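# Mount small gear between tester centres, meshing big gear

## Task

Place the small gear on the gear tester, held between its two centres, so its teeth engage the large gear sitting on the tester's slide; then open the gripper and withdraw the arm so nothing touches the gear.

## Robot and tools

Robot: two arms, left_arm and right_arm, each ending in a two-finger parallel gripper with a wrist camera. Bases in the scene frame: left_arm at (+0.043, +0.286, 0) m, right_arm at (+0.029, -0.368, 0) m, both turned only slightly about z.

Scene frame: origin on the table surface midway between the arms, +x out over the table, +z up, left_arm on the +y side. The arm names are labels, not image sides. Gripper frame: fingers extend along the gripper's +z; they close and open along its y axis. The reported end_effector_position is the point between the pads, roughly 1 cm short of the fingertips.

Shared command row (used by both movement tools): 14 numbers, each in [-1, 1]. First 7 are left_arm: dx, dy, dz, rx, ry, rz, opening; next 7 are right_arm in the same order. Always supply all 14 even when one arm is idle. dx..rz are an offset (not a pose) in that gripper's own axes, from the gripper's measured pose; scale 1.0 = 0.6 m for translation and 180 degrees for rotation, and rx, ry, rz form a single rotation vector. Opening is absolute, not an offset: +1 fully open (0.094 m), -1 closed.

execute_actions(actions): a list of actions, run one after another. Each action is a table of up to 15 rows; each row lasts one control step of 1/30 s, and a short table repeats its final row until 15 steps are filled. Every row in an action is an offset from the gripper pose at that action's start (for the first action of a call, the last pose reported in a result), not from the previous row. An empty list just returns state and images.

move(target, speed, blocking): drives both grippers in straight lines toward one 14-number row (offsets from the pose in the latest result showing one). speed is each arm's top path speed in m/s, 0.002 to 0.5, default 0.25; rotation is capped at twice that in rad/s. Paths take 0.5 to 10 s and finish together; anything longer is cut off at 10 s. Rotation goes the short way. Paths ignore obstacles and the other arm, and the real gripper can lag, drift, or overshoot the speed, especially near full reach. Opening is sent when the move starts. With blocking=false you get a result after 0.5 s while motion continues; other moves and execute_actions are rejected until a result shows it finished, so use wait or stop first.

wait(seconds): 0 to 10; lets the scene run with arms holding their last command, returning early if a running move ends. stop(): brakes a running move; braking needs room, more at speed; fingers keep moving. zoom_image(camera, region): enlarges part of the newest image from cam_high (504x504), cam_left_wrist or cam_right_wrist (616x616 each); region [x0, y0, x1, y1] in pixels from the top-left, at most 504 by 504. read_manual(section): returns only licence text ("licences"); it moves nothing. finished_scene(scene): ends the current scene (give its number) once the goal holds; irreversible.

Results: a state line per arm with gripper position (m) and quat_wxyz in the scene frame (less accurate at long reach); grip_measured on the command scale (last Joint positions value is the opening in metres; each gripper may read up to ~1 mm off); Hand target lines showing the pose each arm is being driven toward; joint torques (offset, scaled, noisy); step readings after actions, with HELD marking steps where part of an arm's row was held back. move adds a "move:" line with the ending (done, off_target, moving, held, fault) and limits (paced = pose clipped; held = steps blocked, after which the arm may spurt fast), plus each gripper's distance to its target. "pose unreachable" means the clearance check altered or blocked that arm's command. FAULT lines report arm stops; MOTOR HOT warns from 75 °C, 90 °C stops that arm for 10 s, 100 °C makes it drop its load and fall.

Motion behaviour: each control step clips the commanded pose to within 70 mm and 16 degrees of the measured one, and position wins over orientation if both can't be met, so big offsets need several actions. Arms tend to end low by a centimetre or more, and repeated zero offsets let them sag. To hold an arm still, send the correction back to its desired pose in the first call of a reply and zeros afterwards, raising the aim if it stays low. Joint limits (rad): waist -2.618..3.054, shoulder 0..3.142, elbow 0..3.142, wrist pitch -1.571..1.571, wrist yaw -1.571..1.571, wrist roll -2.094..2.094; elbows cannot fully straighten. The robot keeps its last command while you compose a reply.

Gripping: fingers go to the grip_measured value you command (except near the ends). To hold the gear, command about 0.03 below its grip_measured; less gives a lighter hold. Pad force tops out near 50 to 62 N, lower on very thin parts, with a brief spike at first contact.

Avoid: dropping or knocking anything off the table (fails the task), colliding the arms or pressing them together, fast impacts (faster contact and deeper targets push harder), slips and slams. Expect occasional brief tugs on the held gear or nudges to loose parts. Cameras come with approximate intrinsics/extrinsics that may be a few degrees and millimetres off.

Each tool is called after "Call:" in YAML: its name, and indented under it one key for each argument.

## Session

Call:
execute_actions:
  actions: []

Scene clock: 0.00 s.
left_arm: end_effector_position=(+0.2841, +0.1367, +0.2312) grip_measured=+1.000 end_effector_quat_wxyz=(+0.125, +0.257, +0.839, -0.463) | right_arm: end_effector_position=(+0.4936, -0.0679, +0.2828) grip_measured=+1.000 end_effector_quat_wxyz=(+0.639, +0.047, +0.752, +0.155)
Joint positions: left_arm=[-0.008  1.487  1.31  -1.443  1.     0.62   0.094] | right_arm=[0.572 1.806 1.336 0.31  0.563 0.386 0.094]
Joint velocities: left_arm=[-0.007 -0.017  0.007 -0.007 -0.037  0.037  0.   ] | right_arm=[ 0.012  0.007  0.002  0.007  0.037 -0.022  0.   ]
Joint torques (N m, as the arm reports them, + toward a larger angle): no reading
Hand target (left_arm): +0.285, +0.135, +0.237; +0.135, +0.261, +0.834, -0.467
Hand target (right_arm): +0.493, -0.069, +0.291; +0.643, +0.049, +0.748, +0.157

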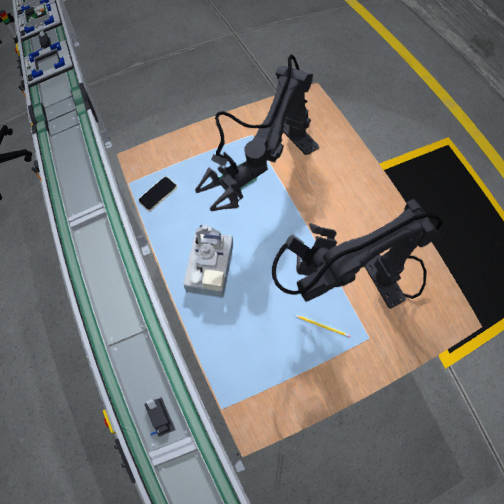

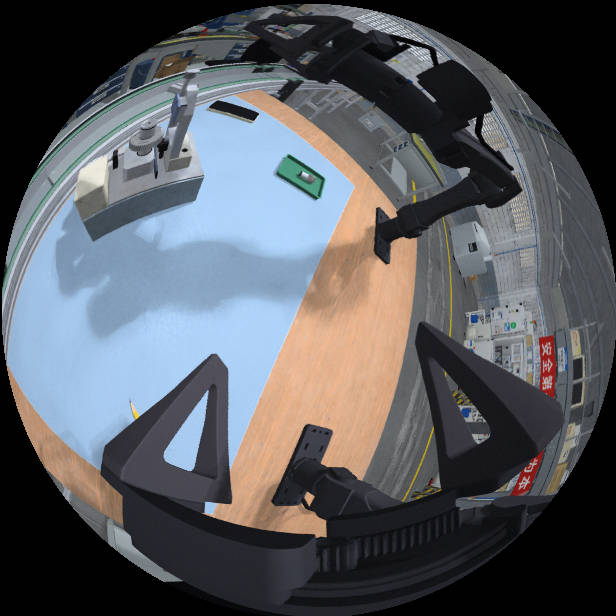

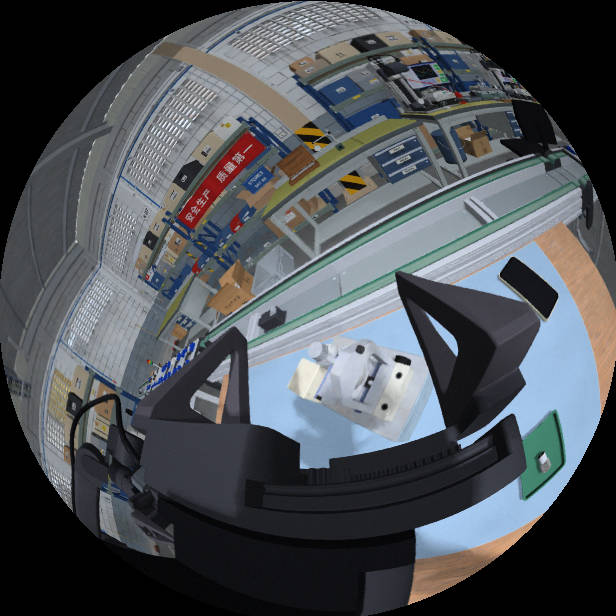

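Call:
zoom_image:
  camera: "cam_left_wrist"
  region: [60, 50, 340, 250]

Call:
zoom_image:
  camera: "cam_high"
  region: [160, 150, 300, 310]

Region (60, 50, 340, 250) of cam_left_wrist's 616x616 image, scaled by 1.800, with more detail than that image has; it fills the top 360 rows of this view, and the rest is white.

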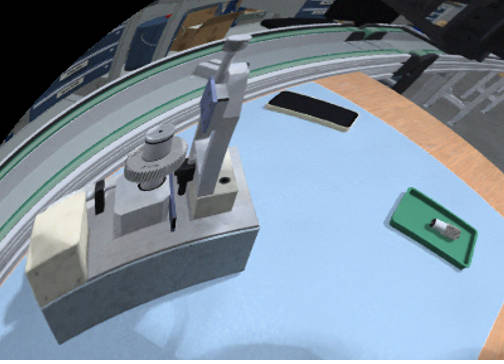

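Region (160, 150, 300, 310) of cam_high's 504x504 image, scaled by 3.150, with more detail than that image has; it fills the left 441 columns of this view, and the rest is white.

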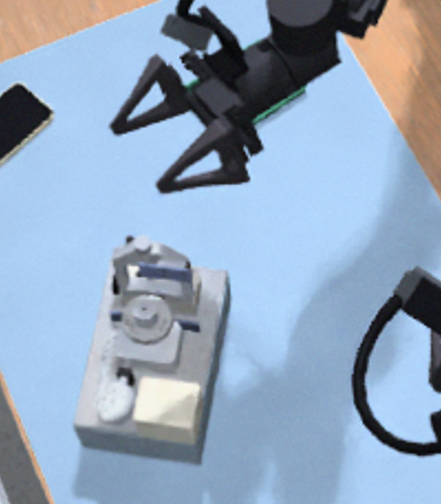

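Call:
move:
  target: [0,0,0,0,0,0,1,0.107,-0.287,-0.349,0.108,0.444,-0.033,1]

Scene clock: 26.00 s.
left_arm: end_effector_position=(+0.2840, +0.1375, +0.2300) grip_measured=+1.000 end_effector_quat_wxyz=(+0.124, +0.258, +0.841, -0.460) | right_arm: end_effector_position=(+0.2922, -0.2492, +0.1922) grip_measured=+1.000 end_effector_quat_wxyz=(-0.005, +0.003, +1.000, +0.003)
Joint positions: left_arm=[-0.008  1.487  1.31  -1.443  0.992  0.62   0.094] | right_arm=[ 0.242  1.669  1.666 -1.575 -0.01   0.419  0.094]
Joint velocities: left_arm=[-0.017  0.007 -0.007 -0.007  0.081 -0.022  0.   ] | right_arm=[-0.012 -0.002 -0.012  0.022 -0.11  -0.037  0.   ]
Joint torques (N m, as the arm reports them, + toward a larger angle): left_arm=[ 0.   -5.98  6.21  0.03  0.66  0.02] | right_arm=[-0.68 -5.48  8.54  0.2  -0.07 -0.07]
Hand target (left_arm): +0.284, +0.137, +0.231; +0.125, +0.257, +0.839, -0.463
Hand target (right_arm): +0.296, -0.249, +0.198; -0.001, +0.002, +1.000, +0.009
Off the commanded pose (left_arm): 0.001 m, 0 deg.
Off the commanded pose (right_arm): 0.011 m, 1 deg.
joint sent to its limit (right arm) — the command would take joint 4 (wrist pitch) past its lower limit, so that joint was sent only as far as its limit.
move: off_target (right_arm)
camera_calibration (this result's frames):
cam_left_wrist: T_world_to_cam=[[-0.701395, -0.370307, 0.60903, 0.11687], [-0.526742, 0.844935, -0.0928838, 0.0760442], [-0.480196, -0.38595, -0.787689, 0.456075], [0, 0, 0, 1]] pos_world=[0.341033, 0.155047, 0.295131]
cam_right_wrist: T_world_to_cam=[[-0.389737, -0.920569, 0.025661, -0.115651], [-0.703636, 0.315641, 0.636606, 0.166708], [-0.594139, 0.230053, -0.770762, 0.487533], [0, 0, 0, 1]] pos_world=[0.36189, -0.271243, 0.272613]

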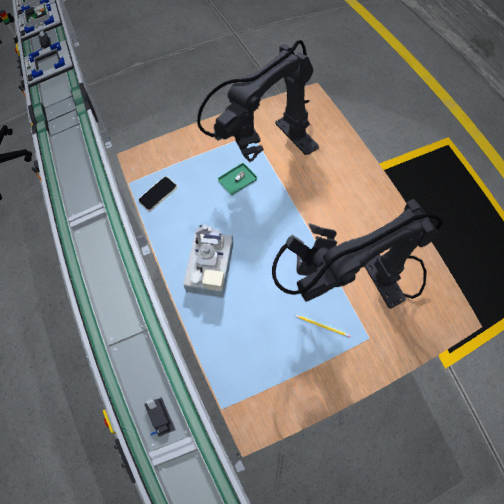

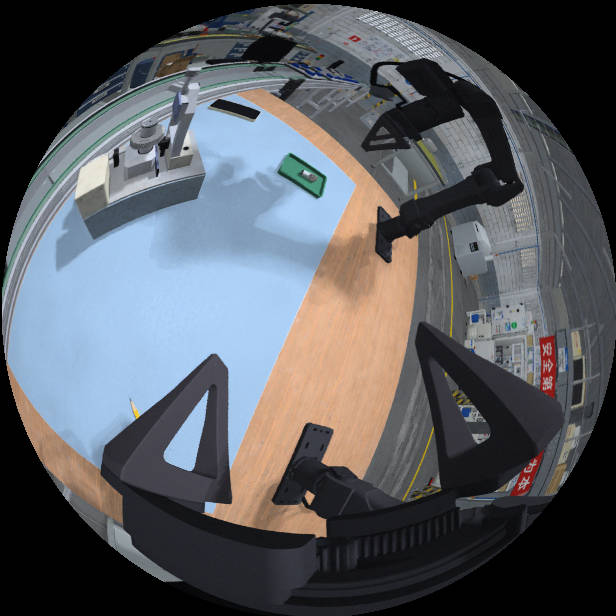

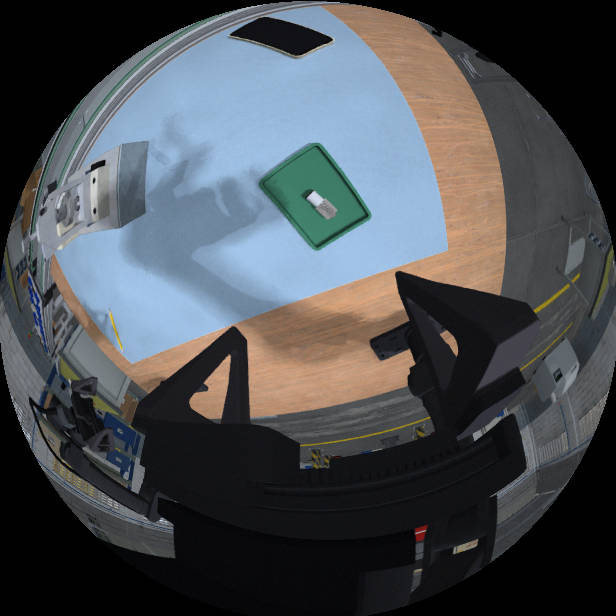

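Call:
move:
  target: [0,0,0,0,0,0,1,-0.047,-0.028,0.2,0,0,-0.111,0]

Call:
zoom_image:
  camera: "cam_right_wrist"
  region: [160, 120, 480, 420]

Scene clock: 37.00 s.
left_arm: end_effector_position=(+0.2840, +0.1382, +0.2289) grip_measured=+1.000 end_effector_quat_wxyz=(+0.123, +0.258, +0.842, -0.456) | right_arm: end_effector_position=(+0.3225, -0.2611, +0.0761) grip_measured=+0.002 end_effector_quat_wxyz=(-0.002, -0.171, +0.985, +0.005)
Joint positions: left_arm=[-0.008  1.487  1.31  -1.443  0.984  0.62   0.094] | right_arm=[ 0.168  1.749  1.293 -1.117 -0.01  -0.004  0.047]
Joint velocities: left_arm=[ 0.007  0.002 -0.002  0.007  0.007 -0.037  0.   ] | right_arm=[ 0.027 -0.002  0.002  0.066 -0.037 -0.051  0.   ]
Joint torques (N m, as the arm reports them, + toward a larger angle): left_arm=[-0.03 -5.9   6.13  0.04  0.66  0.05] | right_arm=[-0.7  -7.14  5.12  0.45 -0.01 -0.08]
Hand target (left_arm): +0.284, +0.137, +0.230; +0.124, +0.258, +0.841, -0.460
Hand target (right_arm): +0.321, -0.265, +0.072; -0.005, -0.171, +0.985, +0.005
Off the commanded pose (left_arm): 0.001 m, 0 deg.
Off the commanded pose (right_arm): 0.007 m, 0 deg.
move: done
camera_calibration (this result's frames):
cam_left_wrist: T_world_to_cam=[[-0.70154, -0.374675, 0.606185, 0.119096], [-0.526425, 0.845815, -0.0864468, 0.0735923], [-0.480331, -0.379757, -0.790612, 0.455296], [0, 0, 0, 1]] pos_world=[0.340984, 0.155278, 0.29413]
cam_right_wrist: T_world_to_cam=[[-0.0515669, -0.998502, 0.0182907, -0.240744], [-0.773424, 0.0515162, 0.631793, 0.219529], [-0.631788, 0.0184331, -0.774922, 0.375983], [0, 0, 0, 1]] pos_world=[0.394916, -0.258623, 0.157064]

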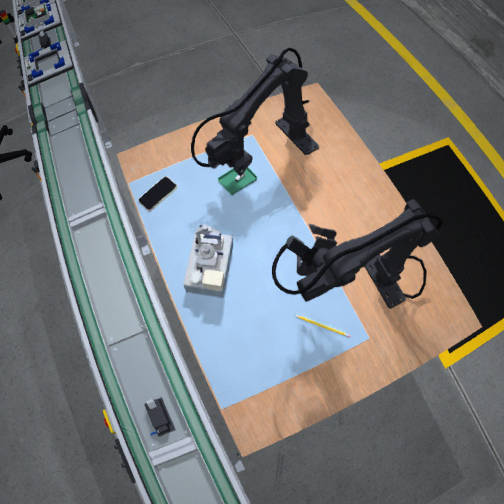

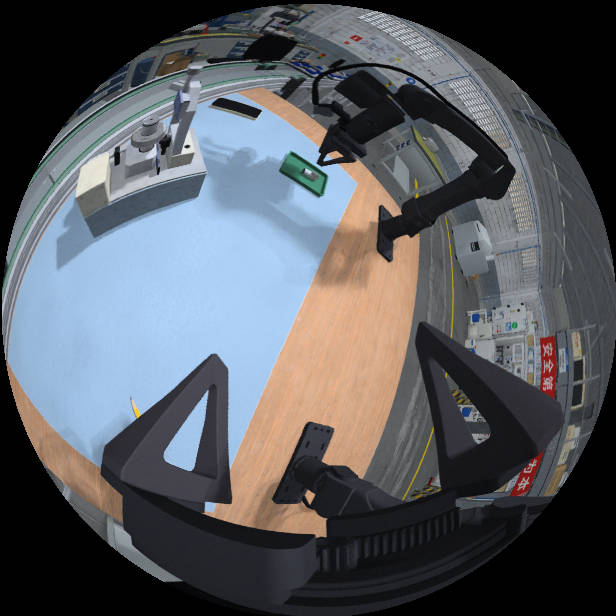

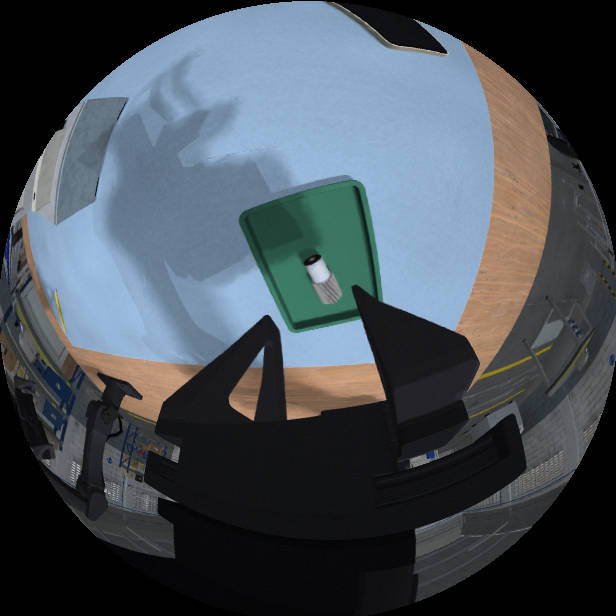

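Region (160, 120, 480, 420) of cam_right_wrist's 616x616 image, scaled by 1.575, with more detail than that image has; it fills the top 472 rows of this view, and the rest is white.

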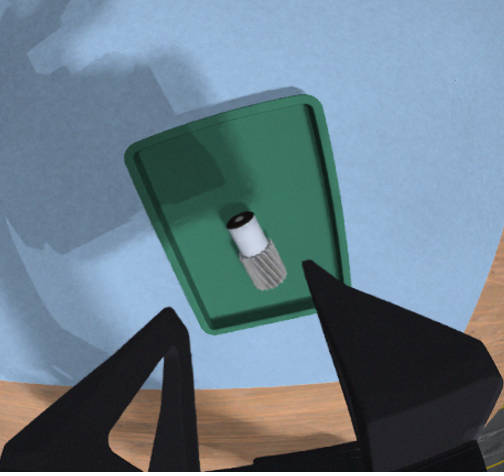

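Call:
move:
  target: [0,0,0,0,0,0,1,-0.004,-0.005,0.097,0,0,0,0]
  speed: 0.08

Call:
move:
  target: [0,0,0,0,0,0,1,0,0,0,0,0,0,-0.7]

Scene clock: 45.73 s.
left_arm: end_effector_position=(+0.2839, +0.1390, +0.2278) grip_measured=+1.000 end_effector_quat_wxyz=(+0.122, +0.259, +0.844, -0.453) | right_arm: end_effector_position=(+0.3296, -0.2586, +0.0239) grip_measured=+0.002 end_effector_quat_wxyz=(+0.005, -0.172, +0.985, +0.006)
Joint positions: left_arm=[-0.008  1.487  1.31  -1.443  0.976  0.62   0.094] | right_arm=[ 0.168  1.826  1.171 -0.904 -0.01  -0.006  0.047]
Joint velocities: left_arm=[-0.002 -0.007  0.007  0.022  0.007 -0.051  0.   ] | right_arm=[ 0.007 -0.002 -0.012  0.007  0.022 -0.037  0.001]
Joint torques (N m, as the arm reports them, + toward a larger angle): left_arm=[-0.03 -5.88  6.14  0.04  0.66  0.  ] | right_arm=[-0.56 -6.89  4.75  0.47 -0.02 -0.06]
Hand target (left_arm): +0.284, +0.138, +0.229; +0.123, +0.258, +0.842, -0.456
Hand target (right_arm): +0.326, -0.263, +0.018; -0.002, -0.171, +0.985, +0.005
Off the commanded pose (left_arm): 0.001 m, 0 deg.
Off the commanded pose (right_arm): 0.008 m, 1 deg.
move: done
camera_calibration (this result's frames):
cam_left_wrist: T_world_to_cam=[[-0.701687, -0.379021, 0.603306, 0.121326], [-0.526108, 0.846646, -0.0800034, 0.0711524], [-0.480464, -0.373541, -0.793487, 0.454494], [0, 0, 0, 1]] pos_world=[0.340935, 0.155517, 0.29313]
cam_right_wrist: T_world_to_cam=[[-0.0502418, -0.99865, 0.0132102, -0.237253], [-0.781404, 0.0475429, 0.622212, 0.259745], [-0.622, 0.0209386, -0.782737, 0.337597], [0, 0, 0, 1]] pos_world=[0.401031, -0.256351, 0.105768]

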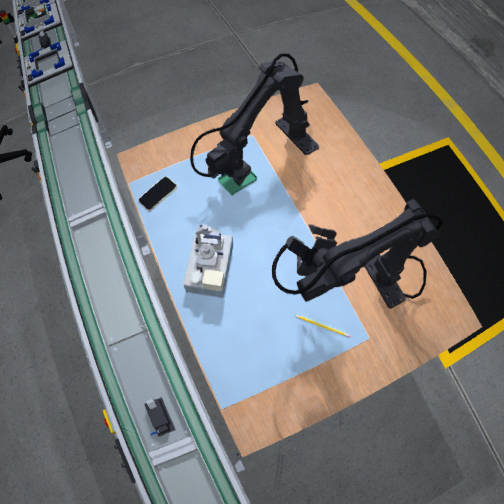

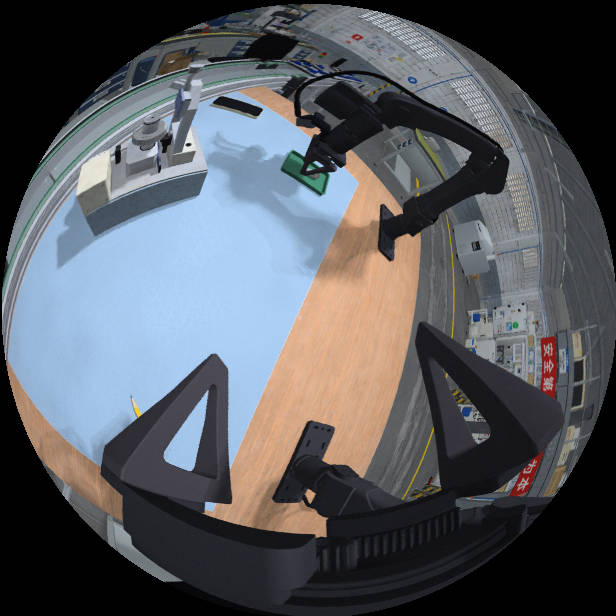

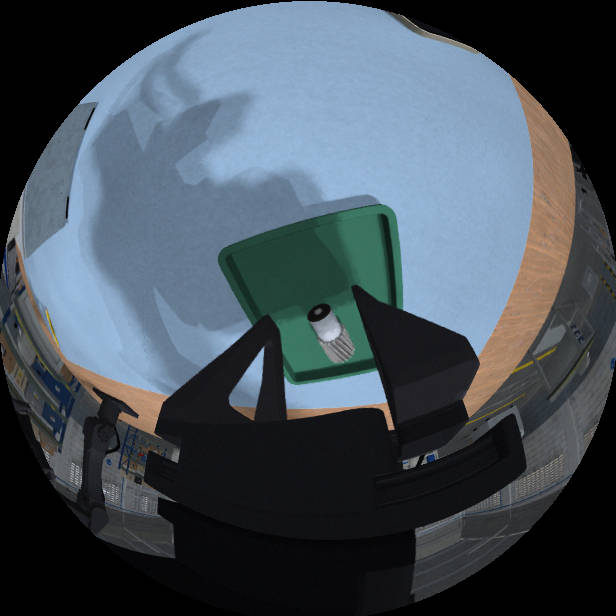

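Scene clock: 46.23 s.
left_arm: end_effector_position=(+0.2839, +0.1397, +0.2266) grip_measured=+1.000 end_effector_quat_wxyz=(+0.121, +0.260, +0.846, -0.450) | right_arm: end_effector_position=(+0.3296, -0.2586, +0.0239) grip_measured=-0.698 end_effector_quat_wxyz=(+0.005, -0.172, +0.985, +0.006)
Joint positions: left_arm=[-0.008  1.487  1.31  -1.443  0.969  0.62   0.094] | right_arm=[ 0.168  1.826  1.171 -0.904 -0.01  -0.006  0.014]
Joint velocities: left_arm=[ 0.007  0.012  0.002 -0.066  0.051 -0.022  0.   ] | right_arm=[-0.017  0.007 -0.007 -0.051 -0.022  0.022 -0.001]
Joint torques (N m, as the arm reports them, + toward a larger angle): left_arm=[ 0.09 -5.88  6.06  0.03  0.61  0.03] | right_arm=[ 0.   -7.38  6.09  0.36 -0.01  0.04]
Hand target (left_arm): +0.284, +0.139, +0.228; +0.122, +0.259, +0.844, -0.453
Hand target (right_arm): +0.330, -0.259, +0.024; +0.005, -0.172, +0.985, +0.006
Off the commanded pose (left_arm): 0.001 m, 0 deg.
Off the commanded pose (right_arm): 0.000 m, 0 deg.
move: done
camera_calibration (this result's frames):
cam_left_wrist: T_world_to_cam=[[-0.701836, -0.383344, 0.600395, 0.123562], [-0.52579, 0.847428, -0.0735538, 0.0687246], [-0.480595, -0.367304, -0.796314, 0.45367], [0, 0, 0, 1]] pos_world=[0.340887, 0.155763, 0.292132]
cam_right_wrist: T_world_to_cam=[[-0.0502418, -0.99865, 0.0132102, -0.237253], [-0.781404, 0.0475429, 0.622212, 0.259745], [-0.622, 0.0209386, -0.782737, 0.337597], [0, 0, 0, 1]] pos_world=[0.401031, -0.256351, 0.105768]

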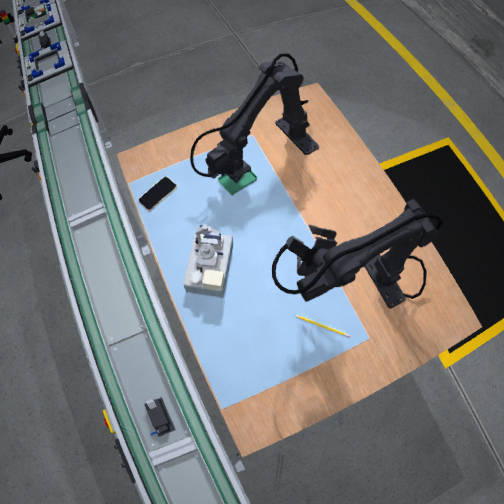

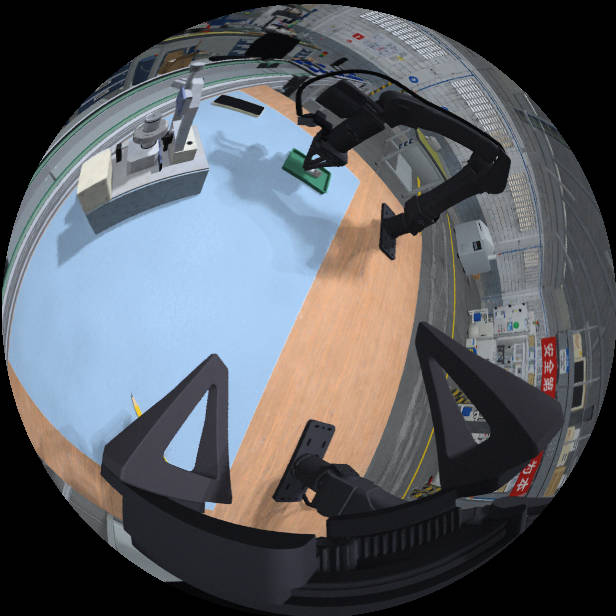

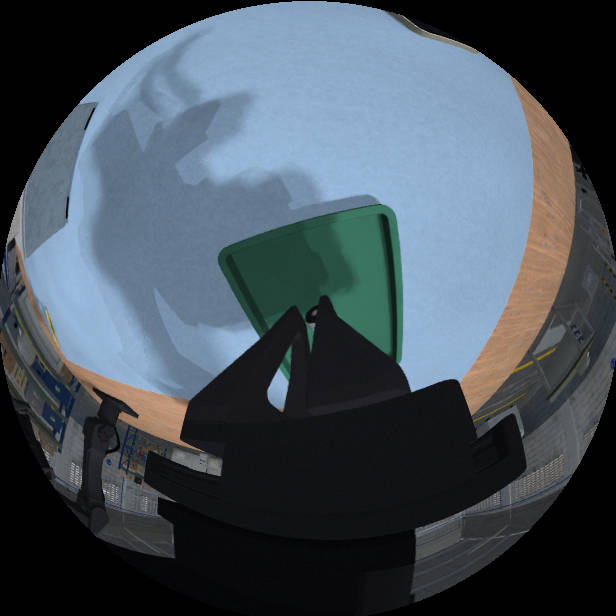

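Too far out and high; adjust.

Call:
move:
  target: [0,0,0,0,0,0,1,0,0,0,0,0,0,-0.3]

Call:
move:
  target: [0,0,0,0,0,0,1,0.014,0,0.02,0,0,0,-0.3]
  speed: 0.05

Scene clock: 61.93 s.
left_arm: end_effector_position=(+0.2838, +0.1405, +0.2256) grip_measured=+1.000 end_effector_quat_wxyz=(+0.120, +0.260, +0.847, -0.447) | right_arm: end_effector_position=(+0.3296, -0.2586, +0.0239) grip_measured=-0.302 end_effector_quat_wxyz=(+0.005, -0.172, +0.985, +0.006)
Joint positions: left_arm=[-0.008  1.487  1.31  -1.443  0.962  0.62   0.094] | right_arm=[ 0.168  1.826  1.171 -0.904 -0.01  -0.006  0.033]
Joint velocities: left_arm=[-0.002  0.002  0.007 -0.007  0.051 -0.037  0.   ] | right_arm=[-0.012  0.012 -0.007 -0.007 -0.022 -0.007  0.001]
Joint torques (N m, as the arm reports them, + toward a larger angle): left_arm=[-0.04 -5.9   6.16  0.01  0.63 -0.01] | right_arm=[-0.04 -7.4   6.02  0.39 -0.04  0.04]
Hand target (left_arm): +0.284, +0.140, +0.227; +0.121, +0.260, +0.846, -0.450
Hand target (right_arm): +0.330, -0.259, +0.024; +0.005, -0.172, +0.985, +0.006
Off the commanded pose (left_arm): 0.001 m, 0 deg.
Off the commanded pose (right_arm): 0.000 m, 0 deg.
move: done
camera_calibration (this result's frames):
cam_left_wrist: T_world_to_cam=[[-0.701978, -0.387431, 0.597598, 0.125691], [-0.525488, 0.848125, -0.0674214, 0.0664293], [-0.480717, -0.361359, -0.798956, 0.452866], [0, 0, 0, 1]] pos_world=[0.34084, 0.156003, 0.291186]
cam_right_wrist: T_world_to_cam=[[-0.0502418, -0.99865, 0.0132102, -0.237253], [-0.781404, 0.0475429, 0.622212, 0.259745], [-0.622, 0.0209386, -0.782737, 0.337597], [0, 0, 0, 1]] pos_world=[0.401031, -0.256351, 0.105768]

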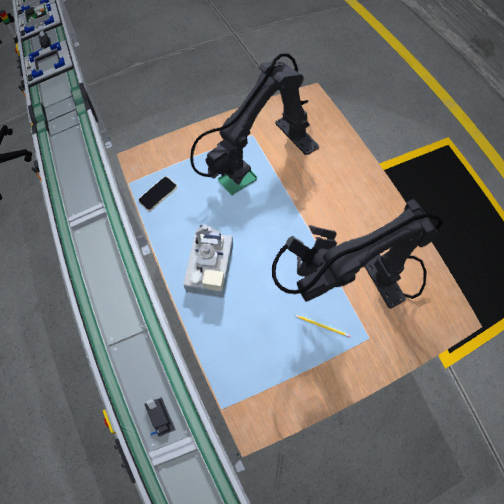

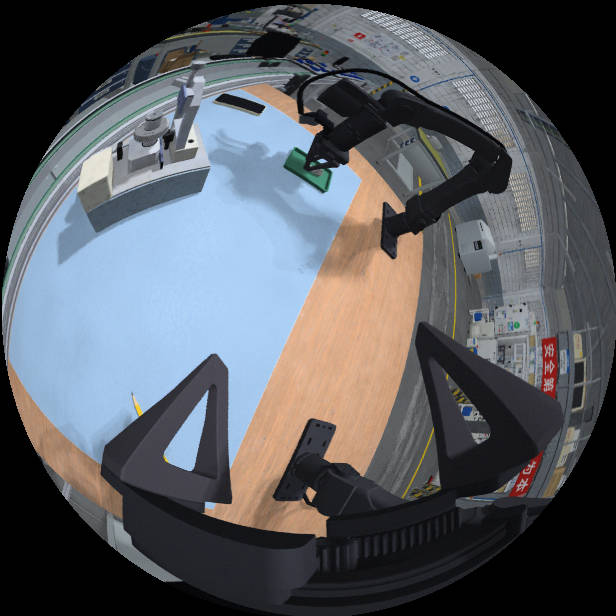

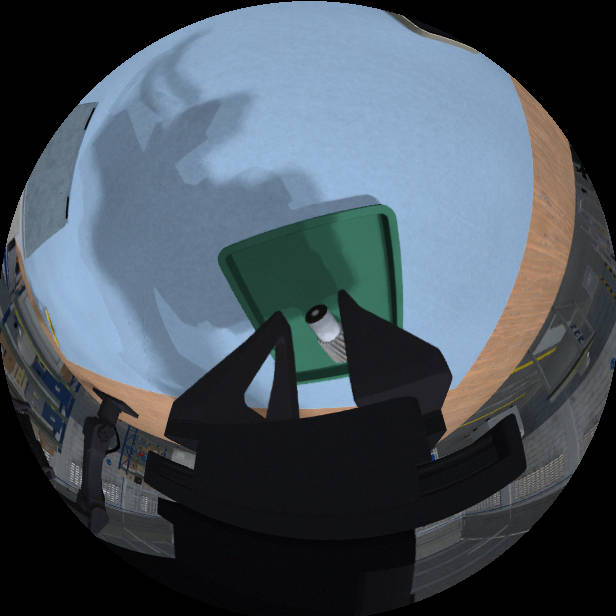

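Scene clock: 62.67 s.
left_arm: end_effector_position=(+0.2838, +0.1413, +0.2245) grip_measured=+1.000 end_effector_quat_wxyz=(+0.119, +0.261, +0.849, -0.444) | right_arm: end_effector_position=(+0.3248, -0.2603, +0.0137) grip_measured=-0.302 end_effector_quat_wxyz=(+0.004, -0.172, +0.985, +0.006)
Joint positions: left_arm=[-0.008  1.487  1.31  -1.443  0.954  0.62   0.094] | right_arm=[ 0.168  1.826  1.126 -0.86  -0.01  -0.006  0.033]
Joint velocities: left_arm=[-0.012  0.007  0.002 -0.051 -0.022 -0.022  0.   ] | right_arm=[-0.022 -0.002 -0.002  0.007 -0.066 -0.037  0.   ]
Joint torques (N m, as the arm reports them, + toward a larger angle): left_arm=[-0.08 -5.95  6.18  0.01  0.64  0.01] | right_arm=[ 0.06 -7.94  4.57  0.46  0.01  0.03]
Hand target (left_arm): +0.284, +0.141, +0.226; +0.120, +0.260, +0.847, -0.447
Hand target (right_arm): +0.322, -0.261, +0.012; +0.005, -0.172, +0.985, +0.006
Off the commanded pose (left_arm): 0.001 m, 0 deg.
Off the commanded pose (right_arm): 0.004 m, 0 deg.
move: done
camera_calibration (this result's frames):
cam_left_wrist: T_world_to_cam=[[-0.70213, -0.391711, 0.594623, 0.127936], [-0.52517, 0.848811, -0.0609609, 0.0640253], [-0.480843, -0.35508, -0.80169, 0.451998], [0, 0, 0, 1]] pos_world=[0.340792, 0.156264, 0.290192]
cam_right_wrist: T_world_to_cam=[[-0.0502224, -0.998643, 0.01379, -0.239087], [-0.780508, 0.0478594, 0.623311, 0.262157], [-0.623125, 0.0205409, -0.781852, 0.326879], [0, 0, 0, 1]] pos_world=[0.396295, -0.258024, 0.0954626]

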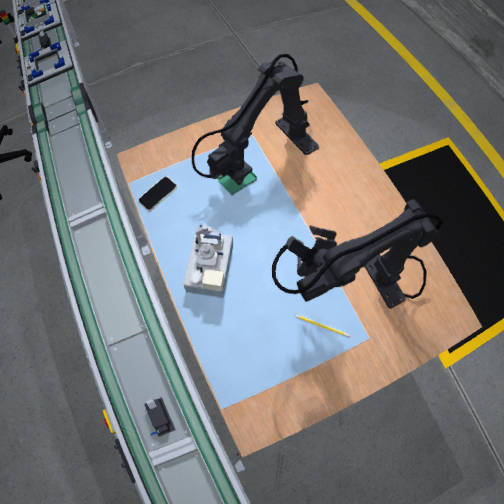

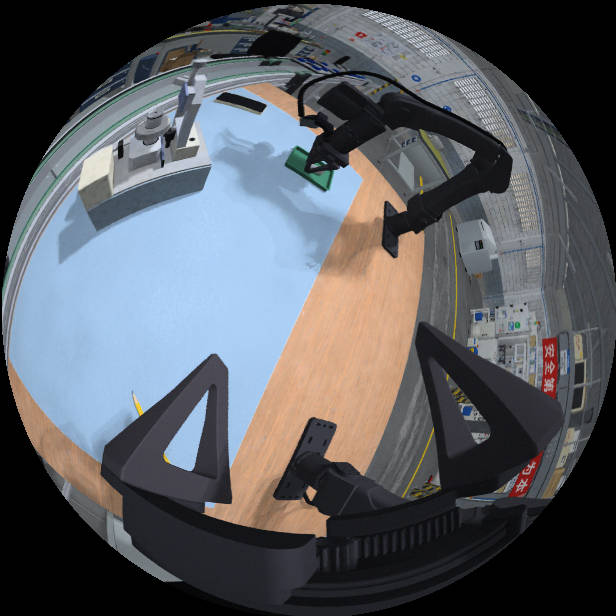

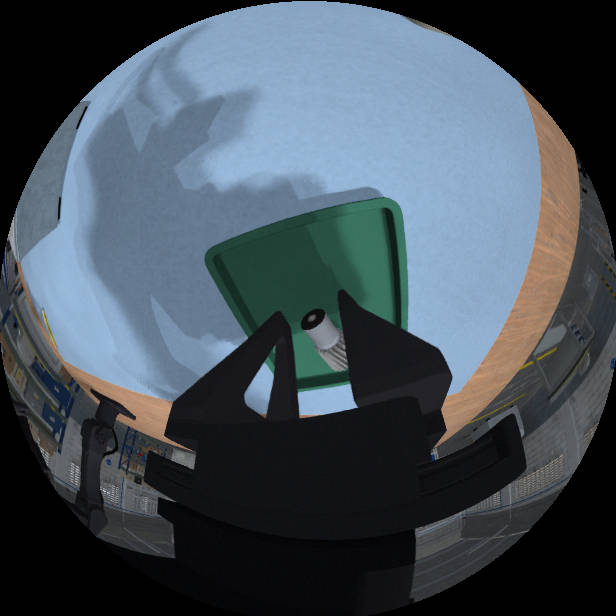

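Call:
move:
  target: [0,0,0,0,0,0,1,0.014,0,-0.003,0,0,0,-0.3]
  speed: 0.05

Call:
move:
  target: [0,0,0,0,0,0,1,0,0,0,0,0,0,-0.8]

Call:
move:
  target: [0,0,0,0,0,0,1,0,0,-0.25,0,-0.5,0,-0.8]

Scene clock: 72.10 s.
left_arm: end_effector_position=(+0.2837, +0.1421, +0.2234) grip_measured=+1.000 end_effector_quat_wxyz=(+0.118, +0.261, +0.851, -0.441) | right_arm: end_effector_position=(+0.3257, -0.2600, +0.0137) grip_measured=-0.302 end_effector_quat_wxyz=(+0.006, -0.172, +0.985, +0.006)
Joint positions: left_arm=[-0.008  1.487  1.31  -1.443  0.946  0.62   0.094] | right_arm=[ 0.168  1.826  1.126 -0.856 -0.01  -0.006  0.033]
Joint velocities: left_arm=[-0.017  0.002  0.007  0.037  0.007 -0.022  0.   ] | right_arm=[-0.002 -0.007  0.002 -0.095 -0.022 -0.022 -0.   ]
Joint torques (N m, as the arm reports them, + toward a larger angle): left_arm=[-0.01 -5.99  6.11  0.03  0.64  0.03] | right_arm=[ 0.02 -9.82  3.55  0.36  0.    0.01]
Hand target (left_arm): +0.284, +0.141, +0.224; +0.119, +0.261, +0.849, -0.444
Hand target (right_arm): +0.317, -0.263, +0.015; +0.004, -0.172, +0.985, +0.006
Off the commanded pose (left_arm): 0.001 m, 0 deg.
Off the commanded pose (right_arm): 0.010 m, 0 deg.
move: done
camera_calibration (this result's frames):
cam_left_wrist: T_world_to_cam=[[-0.702283, -0.395968, 0.591615, 0.130185], [-0.524852, 0.849447, -0.0544953, 0.0616338], [-0.480967, -0.348781, -0.804377, 0.451108], [0, 0, 0, 1]] pos_world=[0.340744, 0.156533, 0.2892]
cam_right_wrist: T_world_to_cam=[[-0.0502738, -0.998661, 0.0121954, -0.238657], [-0.782968, 0.0469903, 0.620285, 0.263518], [-0.620027, 0.0216355, -0.784282, 0.326803], [0, 0, 0, 1]] pos_world=[0.396954, -0.257791, 0.0957603]

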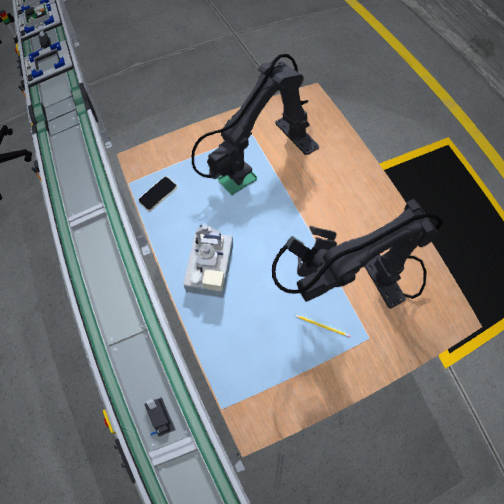

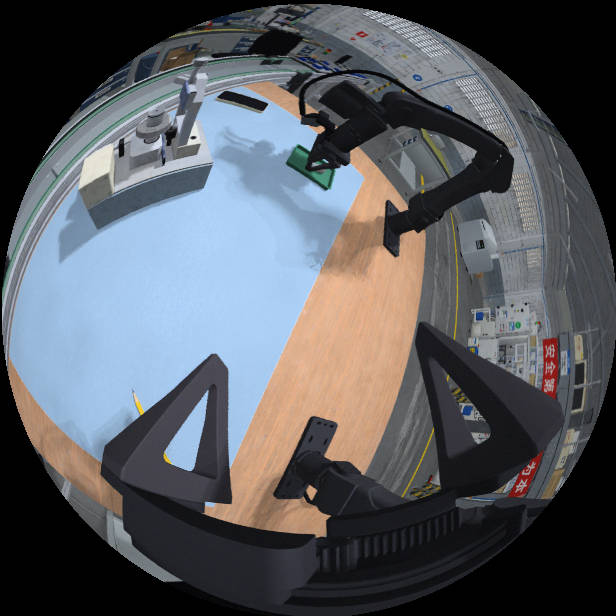

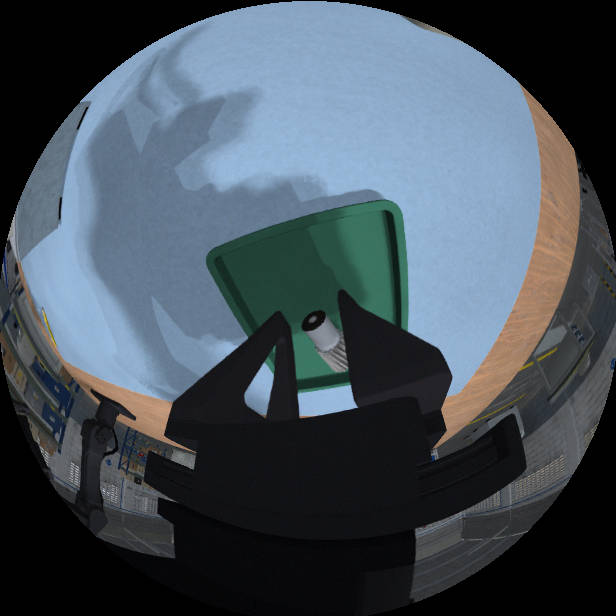

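Scene clock: 72.60 s.
left_arm: end_effector_position=(+0.2837, +0.1428, +0.2224) grip_measured=+1.000 end_effector_quat_wxyz=(+0.117, +0.262, +0.852, -0.438) | right_arm: end_effector_position=(+0.3257, -0.2600, +0.0137) grip_measured=-0.739 end_effector_quat_wxyz=(+0.006, -0.172, +0.985, +0.006)
Joint positions: left_arm=[-0.008  1.487  1.31  -1.443  0.939  0.62   0.094] | right_arm=[ 0.168  1.826  1.126 -0.856 -0.01  -0.006  0.012]
Joint velocities: left_arm=[-0.007  0.002 -0.002  0.037 -0.051 -0.007  0.   ] | right_arm=[ 0.017  0.002  0.007  0.022  0.007  0.037 -0.   ]
Joint torques (N m, as the arm reports them, + toward a larger angle): left_arm=[ 0.02 -5.93  6.21  0.05  0.64  0.01] | right_arm=[-0.05 -7.32  6.01  0.4  -0.01  0.03]
Hand target (left_arm): +0.284, +0.142, +0.223; +0.118, +0.261, +0.851, -0.441
Hand target (right_arm): +0.326, -0.260, +0.014; +0.006, -0.172, +0.985, +0.006
Off the commanded pose (left_arm): 0.001 m, 0 deg.
Off the commanded pose (right_arm): 0.000 m, 0 deg.
move: done
camera_calibration (this result's frames):
cam_left_wrist: T_world_to_cam=[[-0.702422, -0.39978, 0.58888, 0.132214], [-0.524565, 0.849978, -0.0486724, 0.0594921], [-0.481076, -0.343094, -0.806754, 0.450288], [0, 0, 0, 1]] pos_world=[0.3407, 0.156781, 0.288309]
cam_right_wrist: T_world_to_cam=[[-0.0502738, -0.998661, 0.0121954, -0.238657], [-0.782968, 0.0469903, 0.620285, 0.263518], [-0.620027, 0.0216355, -0.784282, 0.326803], [0, 0, 0, 1]] pos_world=[0.396954, -0.257791, 0.0957603]

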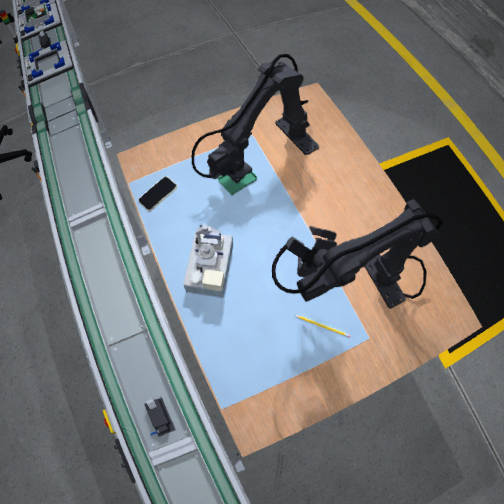

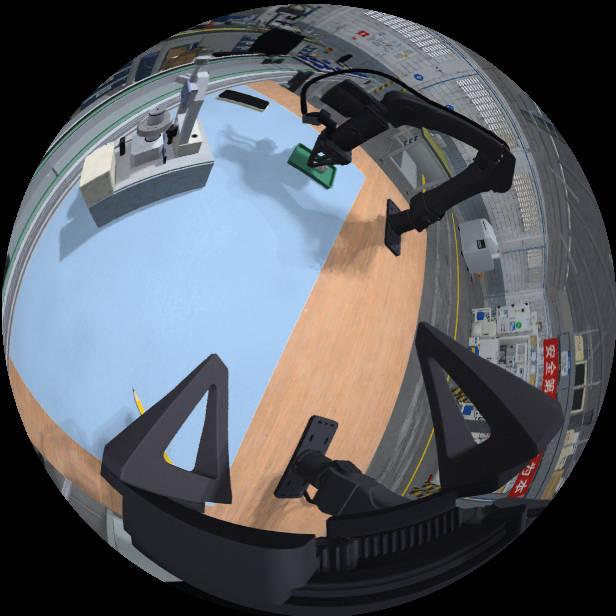

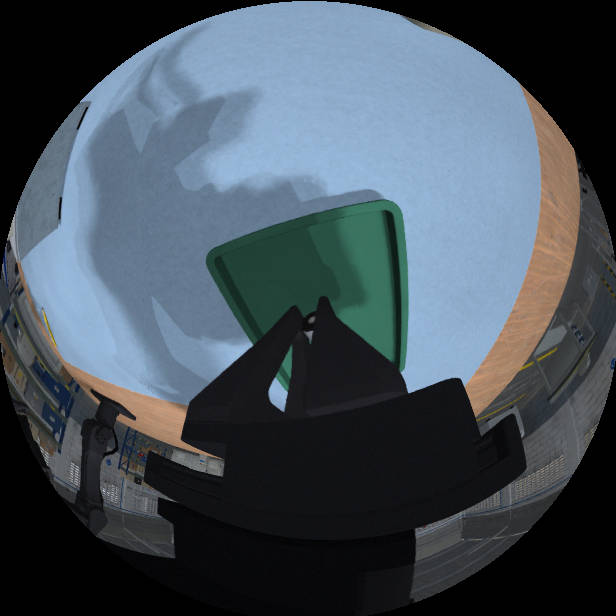

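Scene clock: 76.60 s.
left_arm: end_effector_position=(+0.2836, +0.1436, +0.2213) grip_measured=+1.000 end_effector_quat_wxyz=(+0.116, +0.263, +0.854, -0.434) | right_arm: end_effector_position=(+0.3285, -0.2590, +0.1653) grip_measured=-0.739 end_effector_quat_wxyz=(+0.700, -0.125, +0.693, +0.122)
Joint positions: left_arm=[-0.008  1.487  1.31  -1.443  0.932  0.62   0.094] | right_arm=[ 0.168  1.151  0.017  1.143 -0.01  -0.006  0.012]
Joint velocities: left_arm=[ 0.007 -0.007 -0.002 -0.022 -0.007 -0.007  0.   ] | right_arm=[ 0.007  0.002  0.017 -0.007  0.007 -0.007 -0.   ]
Joint torques (N m, as the arm reports them, + toward a larger angle): left_arm=[-0.02 -5.91  6.09  0.03  0.65  0.  ] | right_arm=[-0.08 -0.23  4.64  2.27 -0.02  0.08]
Hand target (left_arm): +0.284, +0.143, +0.222; +0.117, +0.262, +0.852, -0.438
Hand target (right_arm): +0.326, -0.260, +0.160; +0.697, -0.123, +0.696, +0.122
Off the commanded pose (left_arm): 0.001 m, 0 deg.
Off the commanded pose (right_arm): 0.006 m, 1 deg.
joint sent to its limit (right arm) — the command would take joint 3 (elbow) past its lower limit, so that joint was sent only as far as its limit.
move: done
camera_calibration (this result's frames):
cam_left_wrist: T_world_to_cam=[[-0.702578, -0.403993, 0.58581, 0.134471], [-0.524247, 0.85052, -0.0421983, 0.0571246], [-0.481196, -0.336757, -0.809349, 0.449356], [0, 0, 0, 1]] pos_world=[0.340652, 0.157063, 0.287321]
cam_right_wrist: T_world_to_cam=[[0.294565, -0.876842, -0.379973, -0.256287], [-0.690299, 0.079727, -0.719118, 0.371063], [0.660847, 0.474122, -0.581798, 0.110352], [0, 0, 0, 1]] pos_world=[0.258712, -0.306627, 0.233658]

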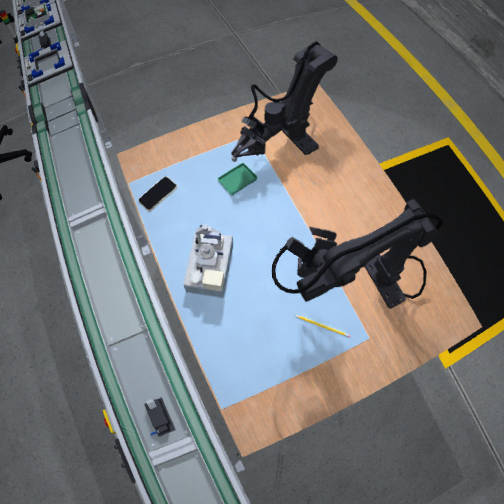

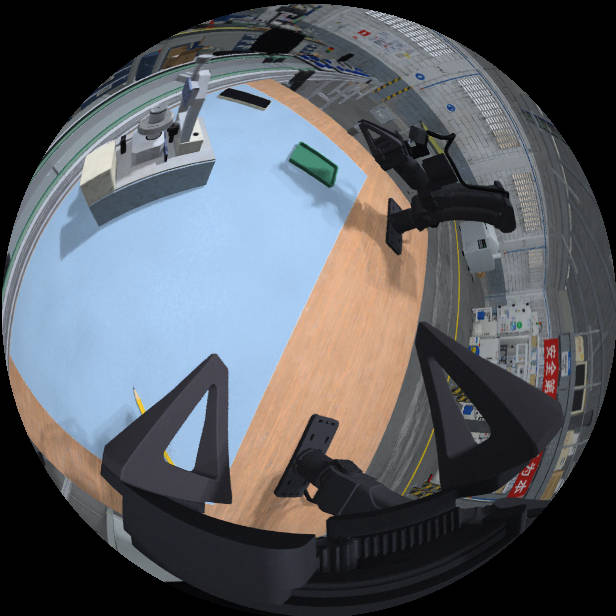

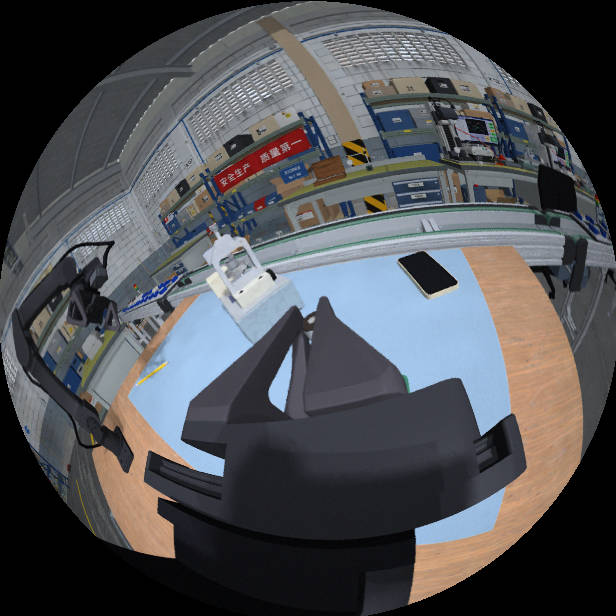

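Call:
move:
  target: [0,0,0,0,0,0,1,0,0.115,0.218,-0.21,0,0,-0.8]

Call:
zoom_image:
  camera: "cam_right_wrist"
  region: [140, 100, 460, 400]

Call:
zoom_image:
  camera: "cam_left_wrist"
  region: [60, 30, 340, 250]

Scene clock: 96.23 s.
left_arm: end_effector_position=(+0.2836, +0.1444, +0.2202) grip_measured=+1.000 end_effector_quat_wxyz=(+0.115, +0.263, +0.855, -0.431) | right_arm: end_effector_position=(+0.4193, -0.1494, +0.1613) grip_measured=-0.739 end_effector_quat_wxyz=(+0.616, -0.342, +0.623, +0.341)
Joint positions: left_arm=[-0.008  1.487  1.31  -1.443  0.925  0.62   0.094] | right_arm=[ 0.051  1.845  0.629  1.202 -0.786 -0.006  0.012]
Joint velocities: left_arm=[ 0.002 -0.007  0.002  0.037 -0.037 -0.037  0.   ] | right_arm=[ 0.007  0.002 -0.002 -0.066 -0.007 -0.081 -0.   ]
Joint torques (N m, as the arm reports them, + toward a larger angle): left_arm=[-0.06 -5.95  6.22  0.03  0.63  0.02] | right_arm=[-0.73 -6.23  7.97  1.8  -0.12  0.07]
Hand target (left_arm): +0.284, +0.144, +0.221; +0.116, +0.263, +0.854, -0.434
Hand target (right_arm): +0.427, -0.151, +0.170; +0.623, -0.343, +0.615, +0.341
Off the commanded pose (left_arm): 0.001 m, 0 deg.
Off the commanded pose (right_arm): 0.010 m, 1 deg.
move: done
camera_calibration (this result's frames):
cam_left_wrist: T_world_to_cam=[[-0.702728, -0.407974, 0.582865, 0.13662], [-0.523944, 0.85099, -0.0360442, 0.0548873], [-0.481307, -0.330718, -0.811769, 0.448449], [0, 0, 0, 1]] pos_world=[0.340606, 0.157339, 0.286385]
cam_right_wrist: T_world_to_cam=[[0.762589, -0.517322, -0.388376, -0.329614], [-0.607615, -0.366839, -0.704438, 0.318367], [0.22195, 0.77318, -0.594081, 0.226724], [0, 0, 0, 1]] pos_world=[0.394483, -0.229025, 0.230948]

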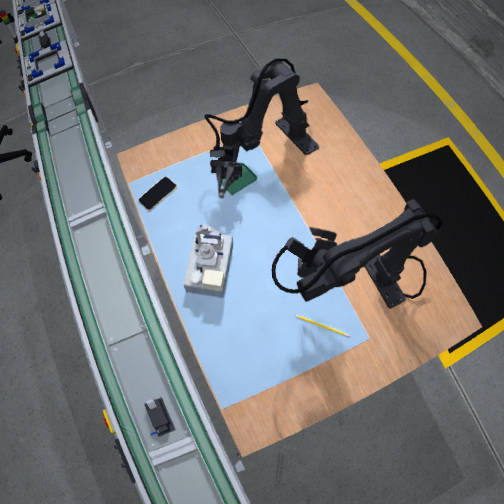

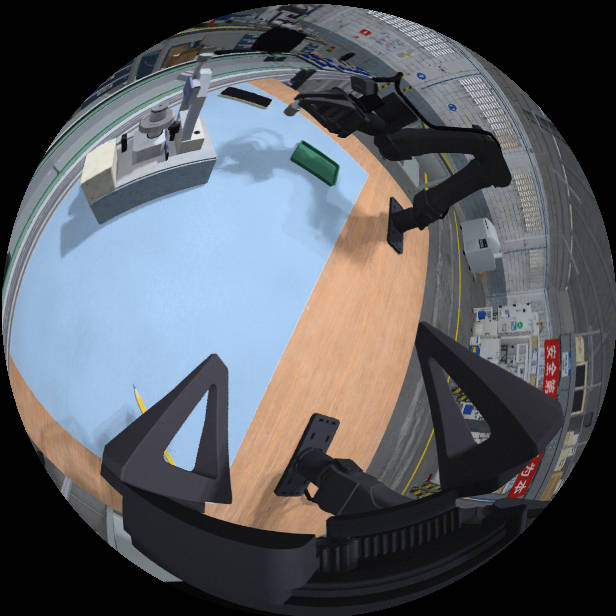

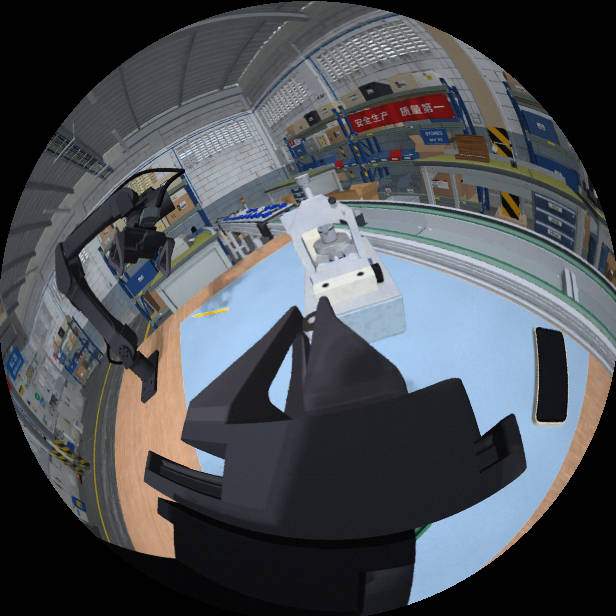

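Region (140, 100, 460, 400) of cam_right_wrist's 616x616 image, scaled by 1.575, with more detail than that image has; it fills the top 472 rows of this view, and the rest is white.

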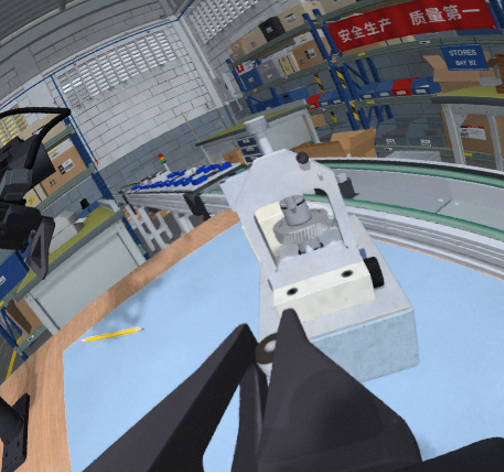

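Region (60, 30, 340, 250) of cam_left_wrist's 616x616 image, scaled by 1.800, with more detail than that image has; it fills the top 396 rows of this view, and the rest is white.

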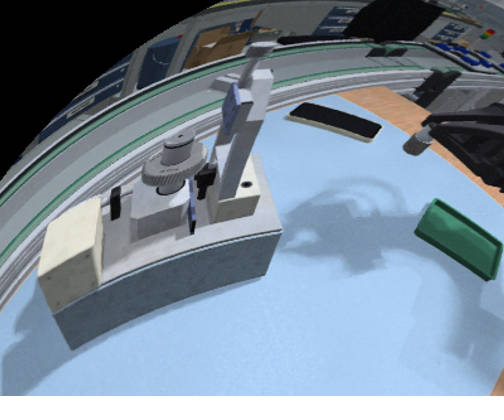

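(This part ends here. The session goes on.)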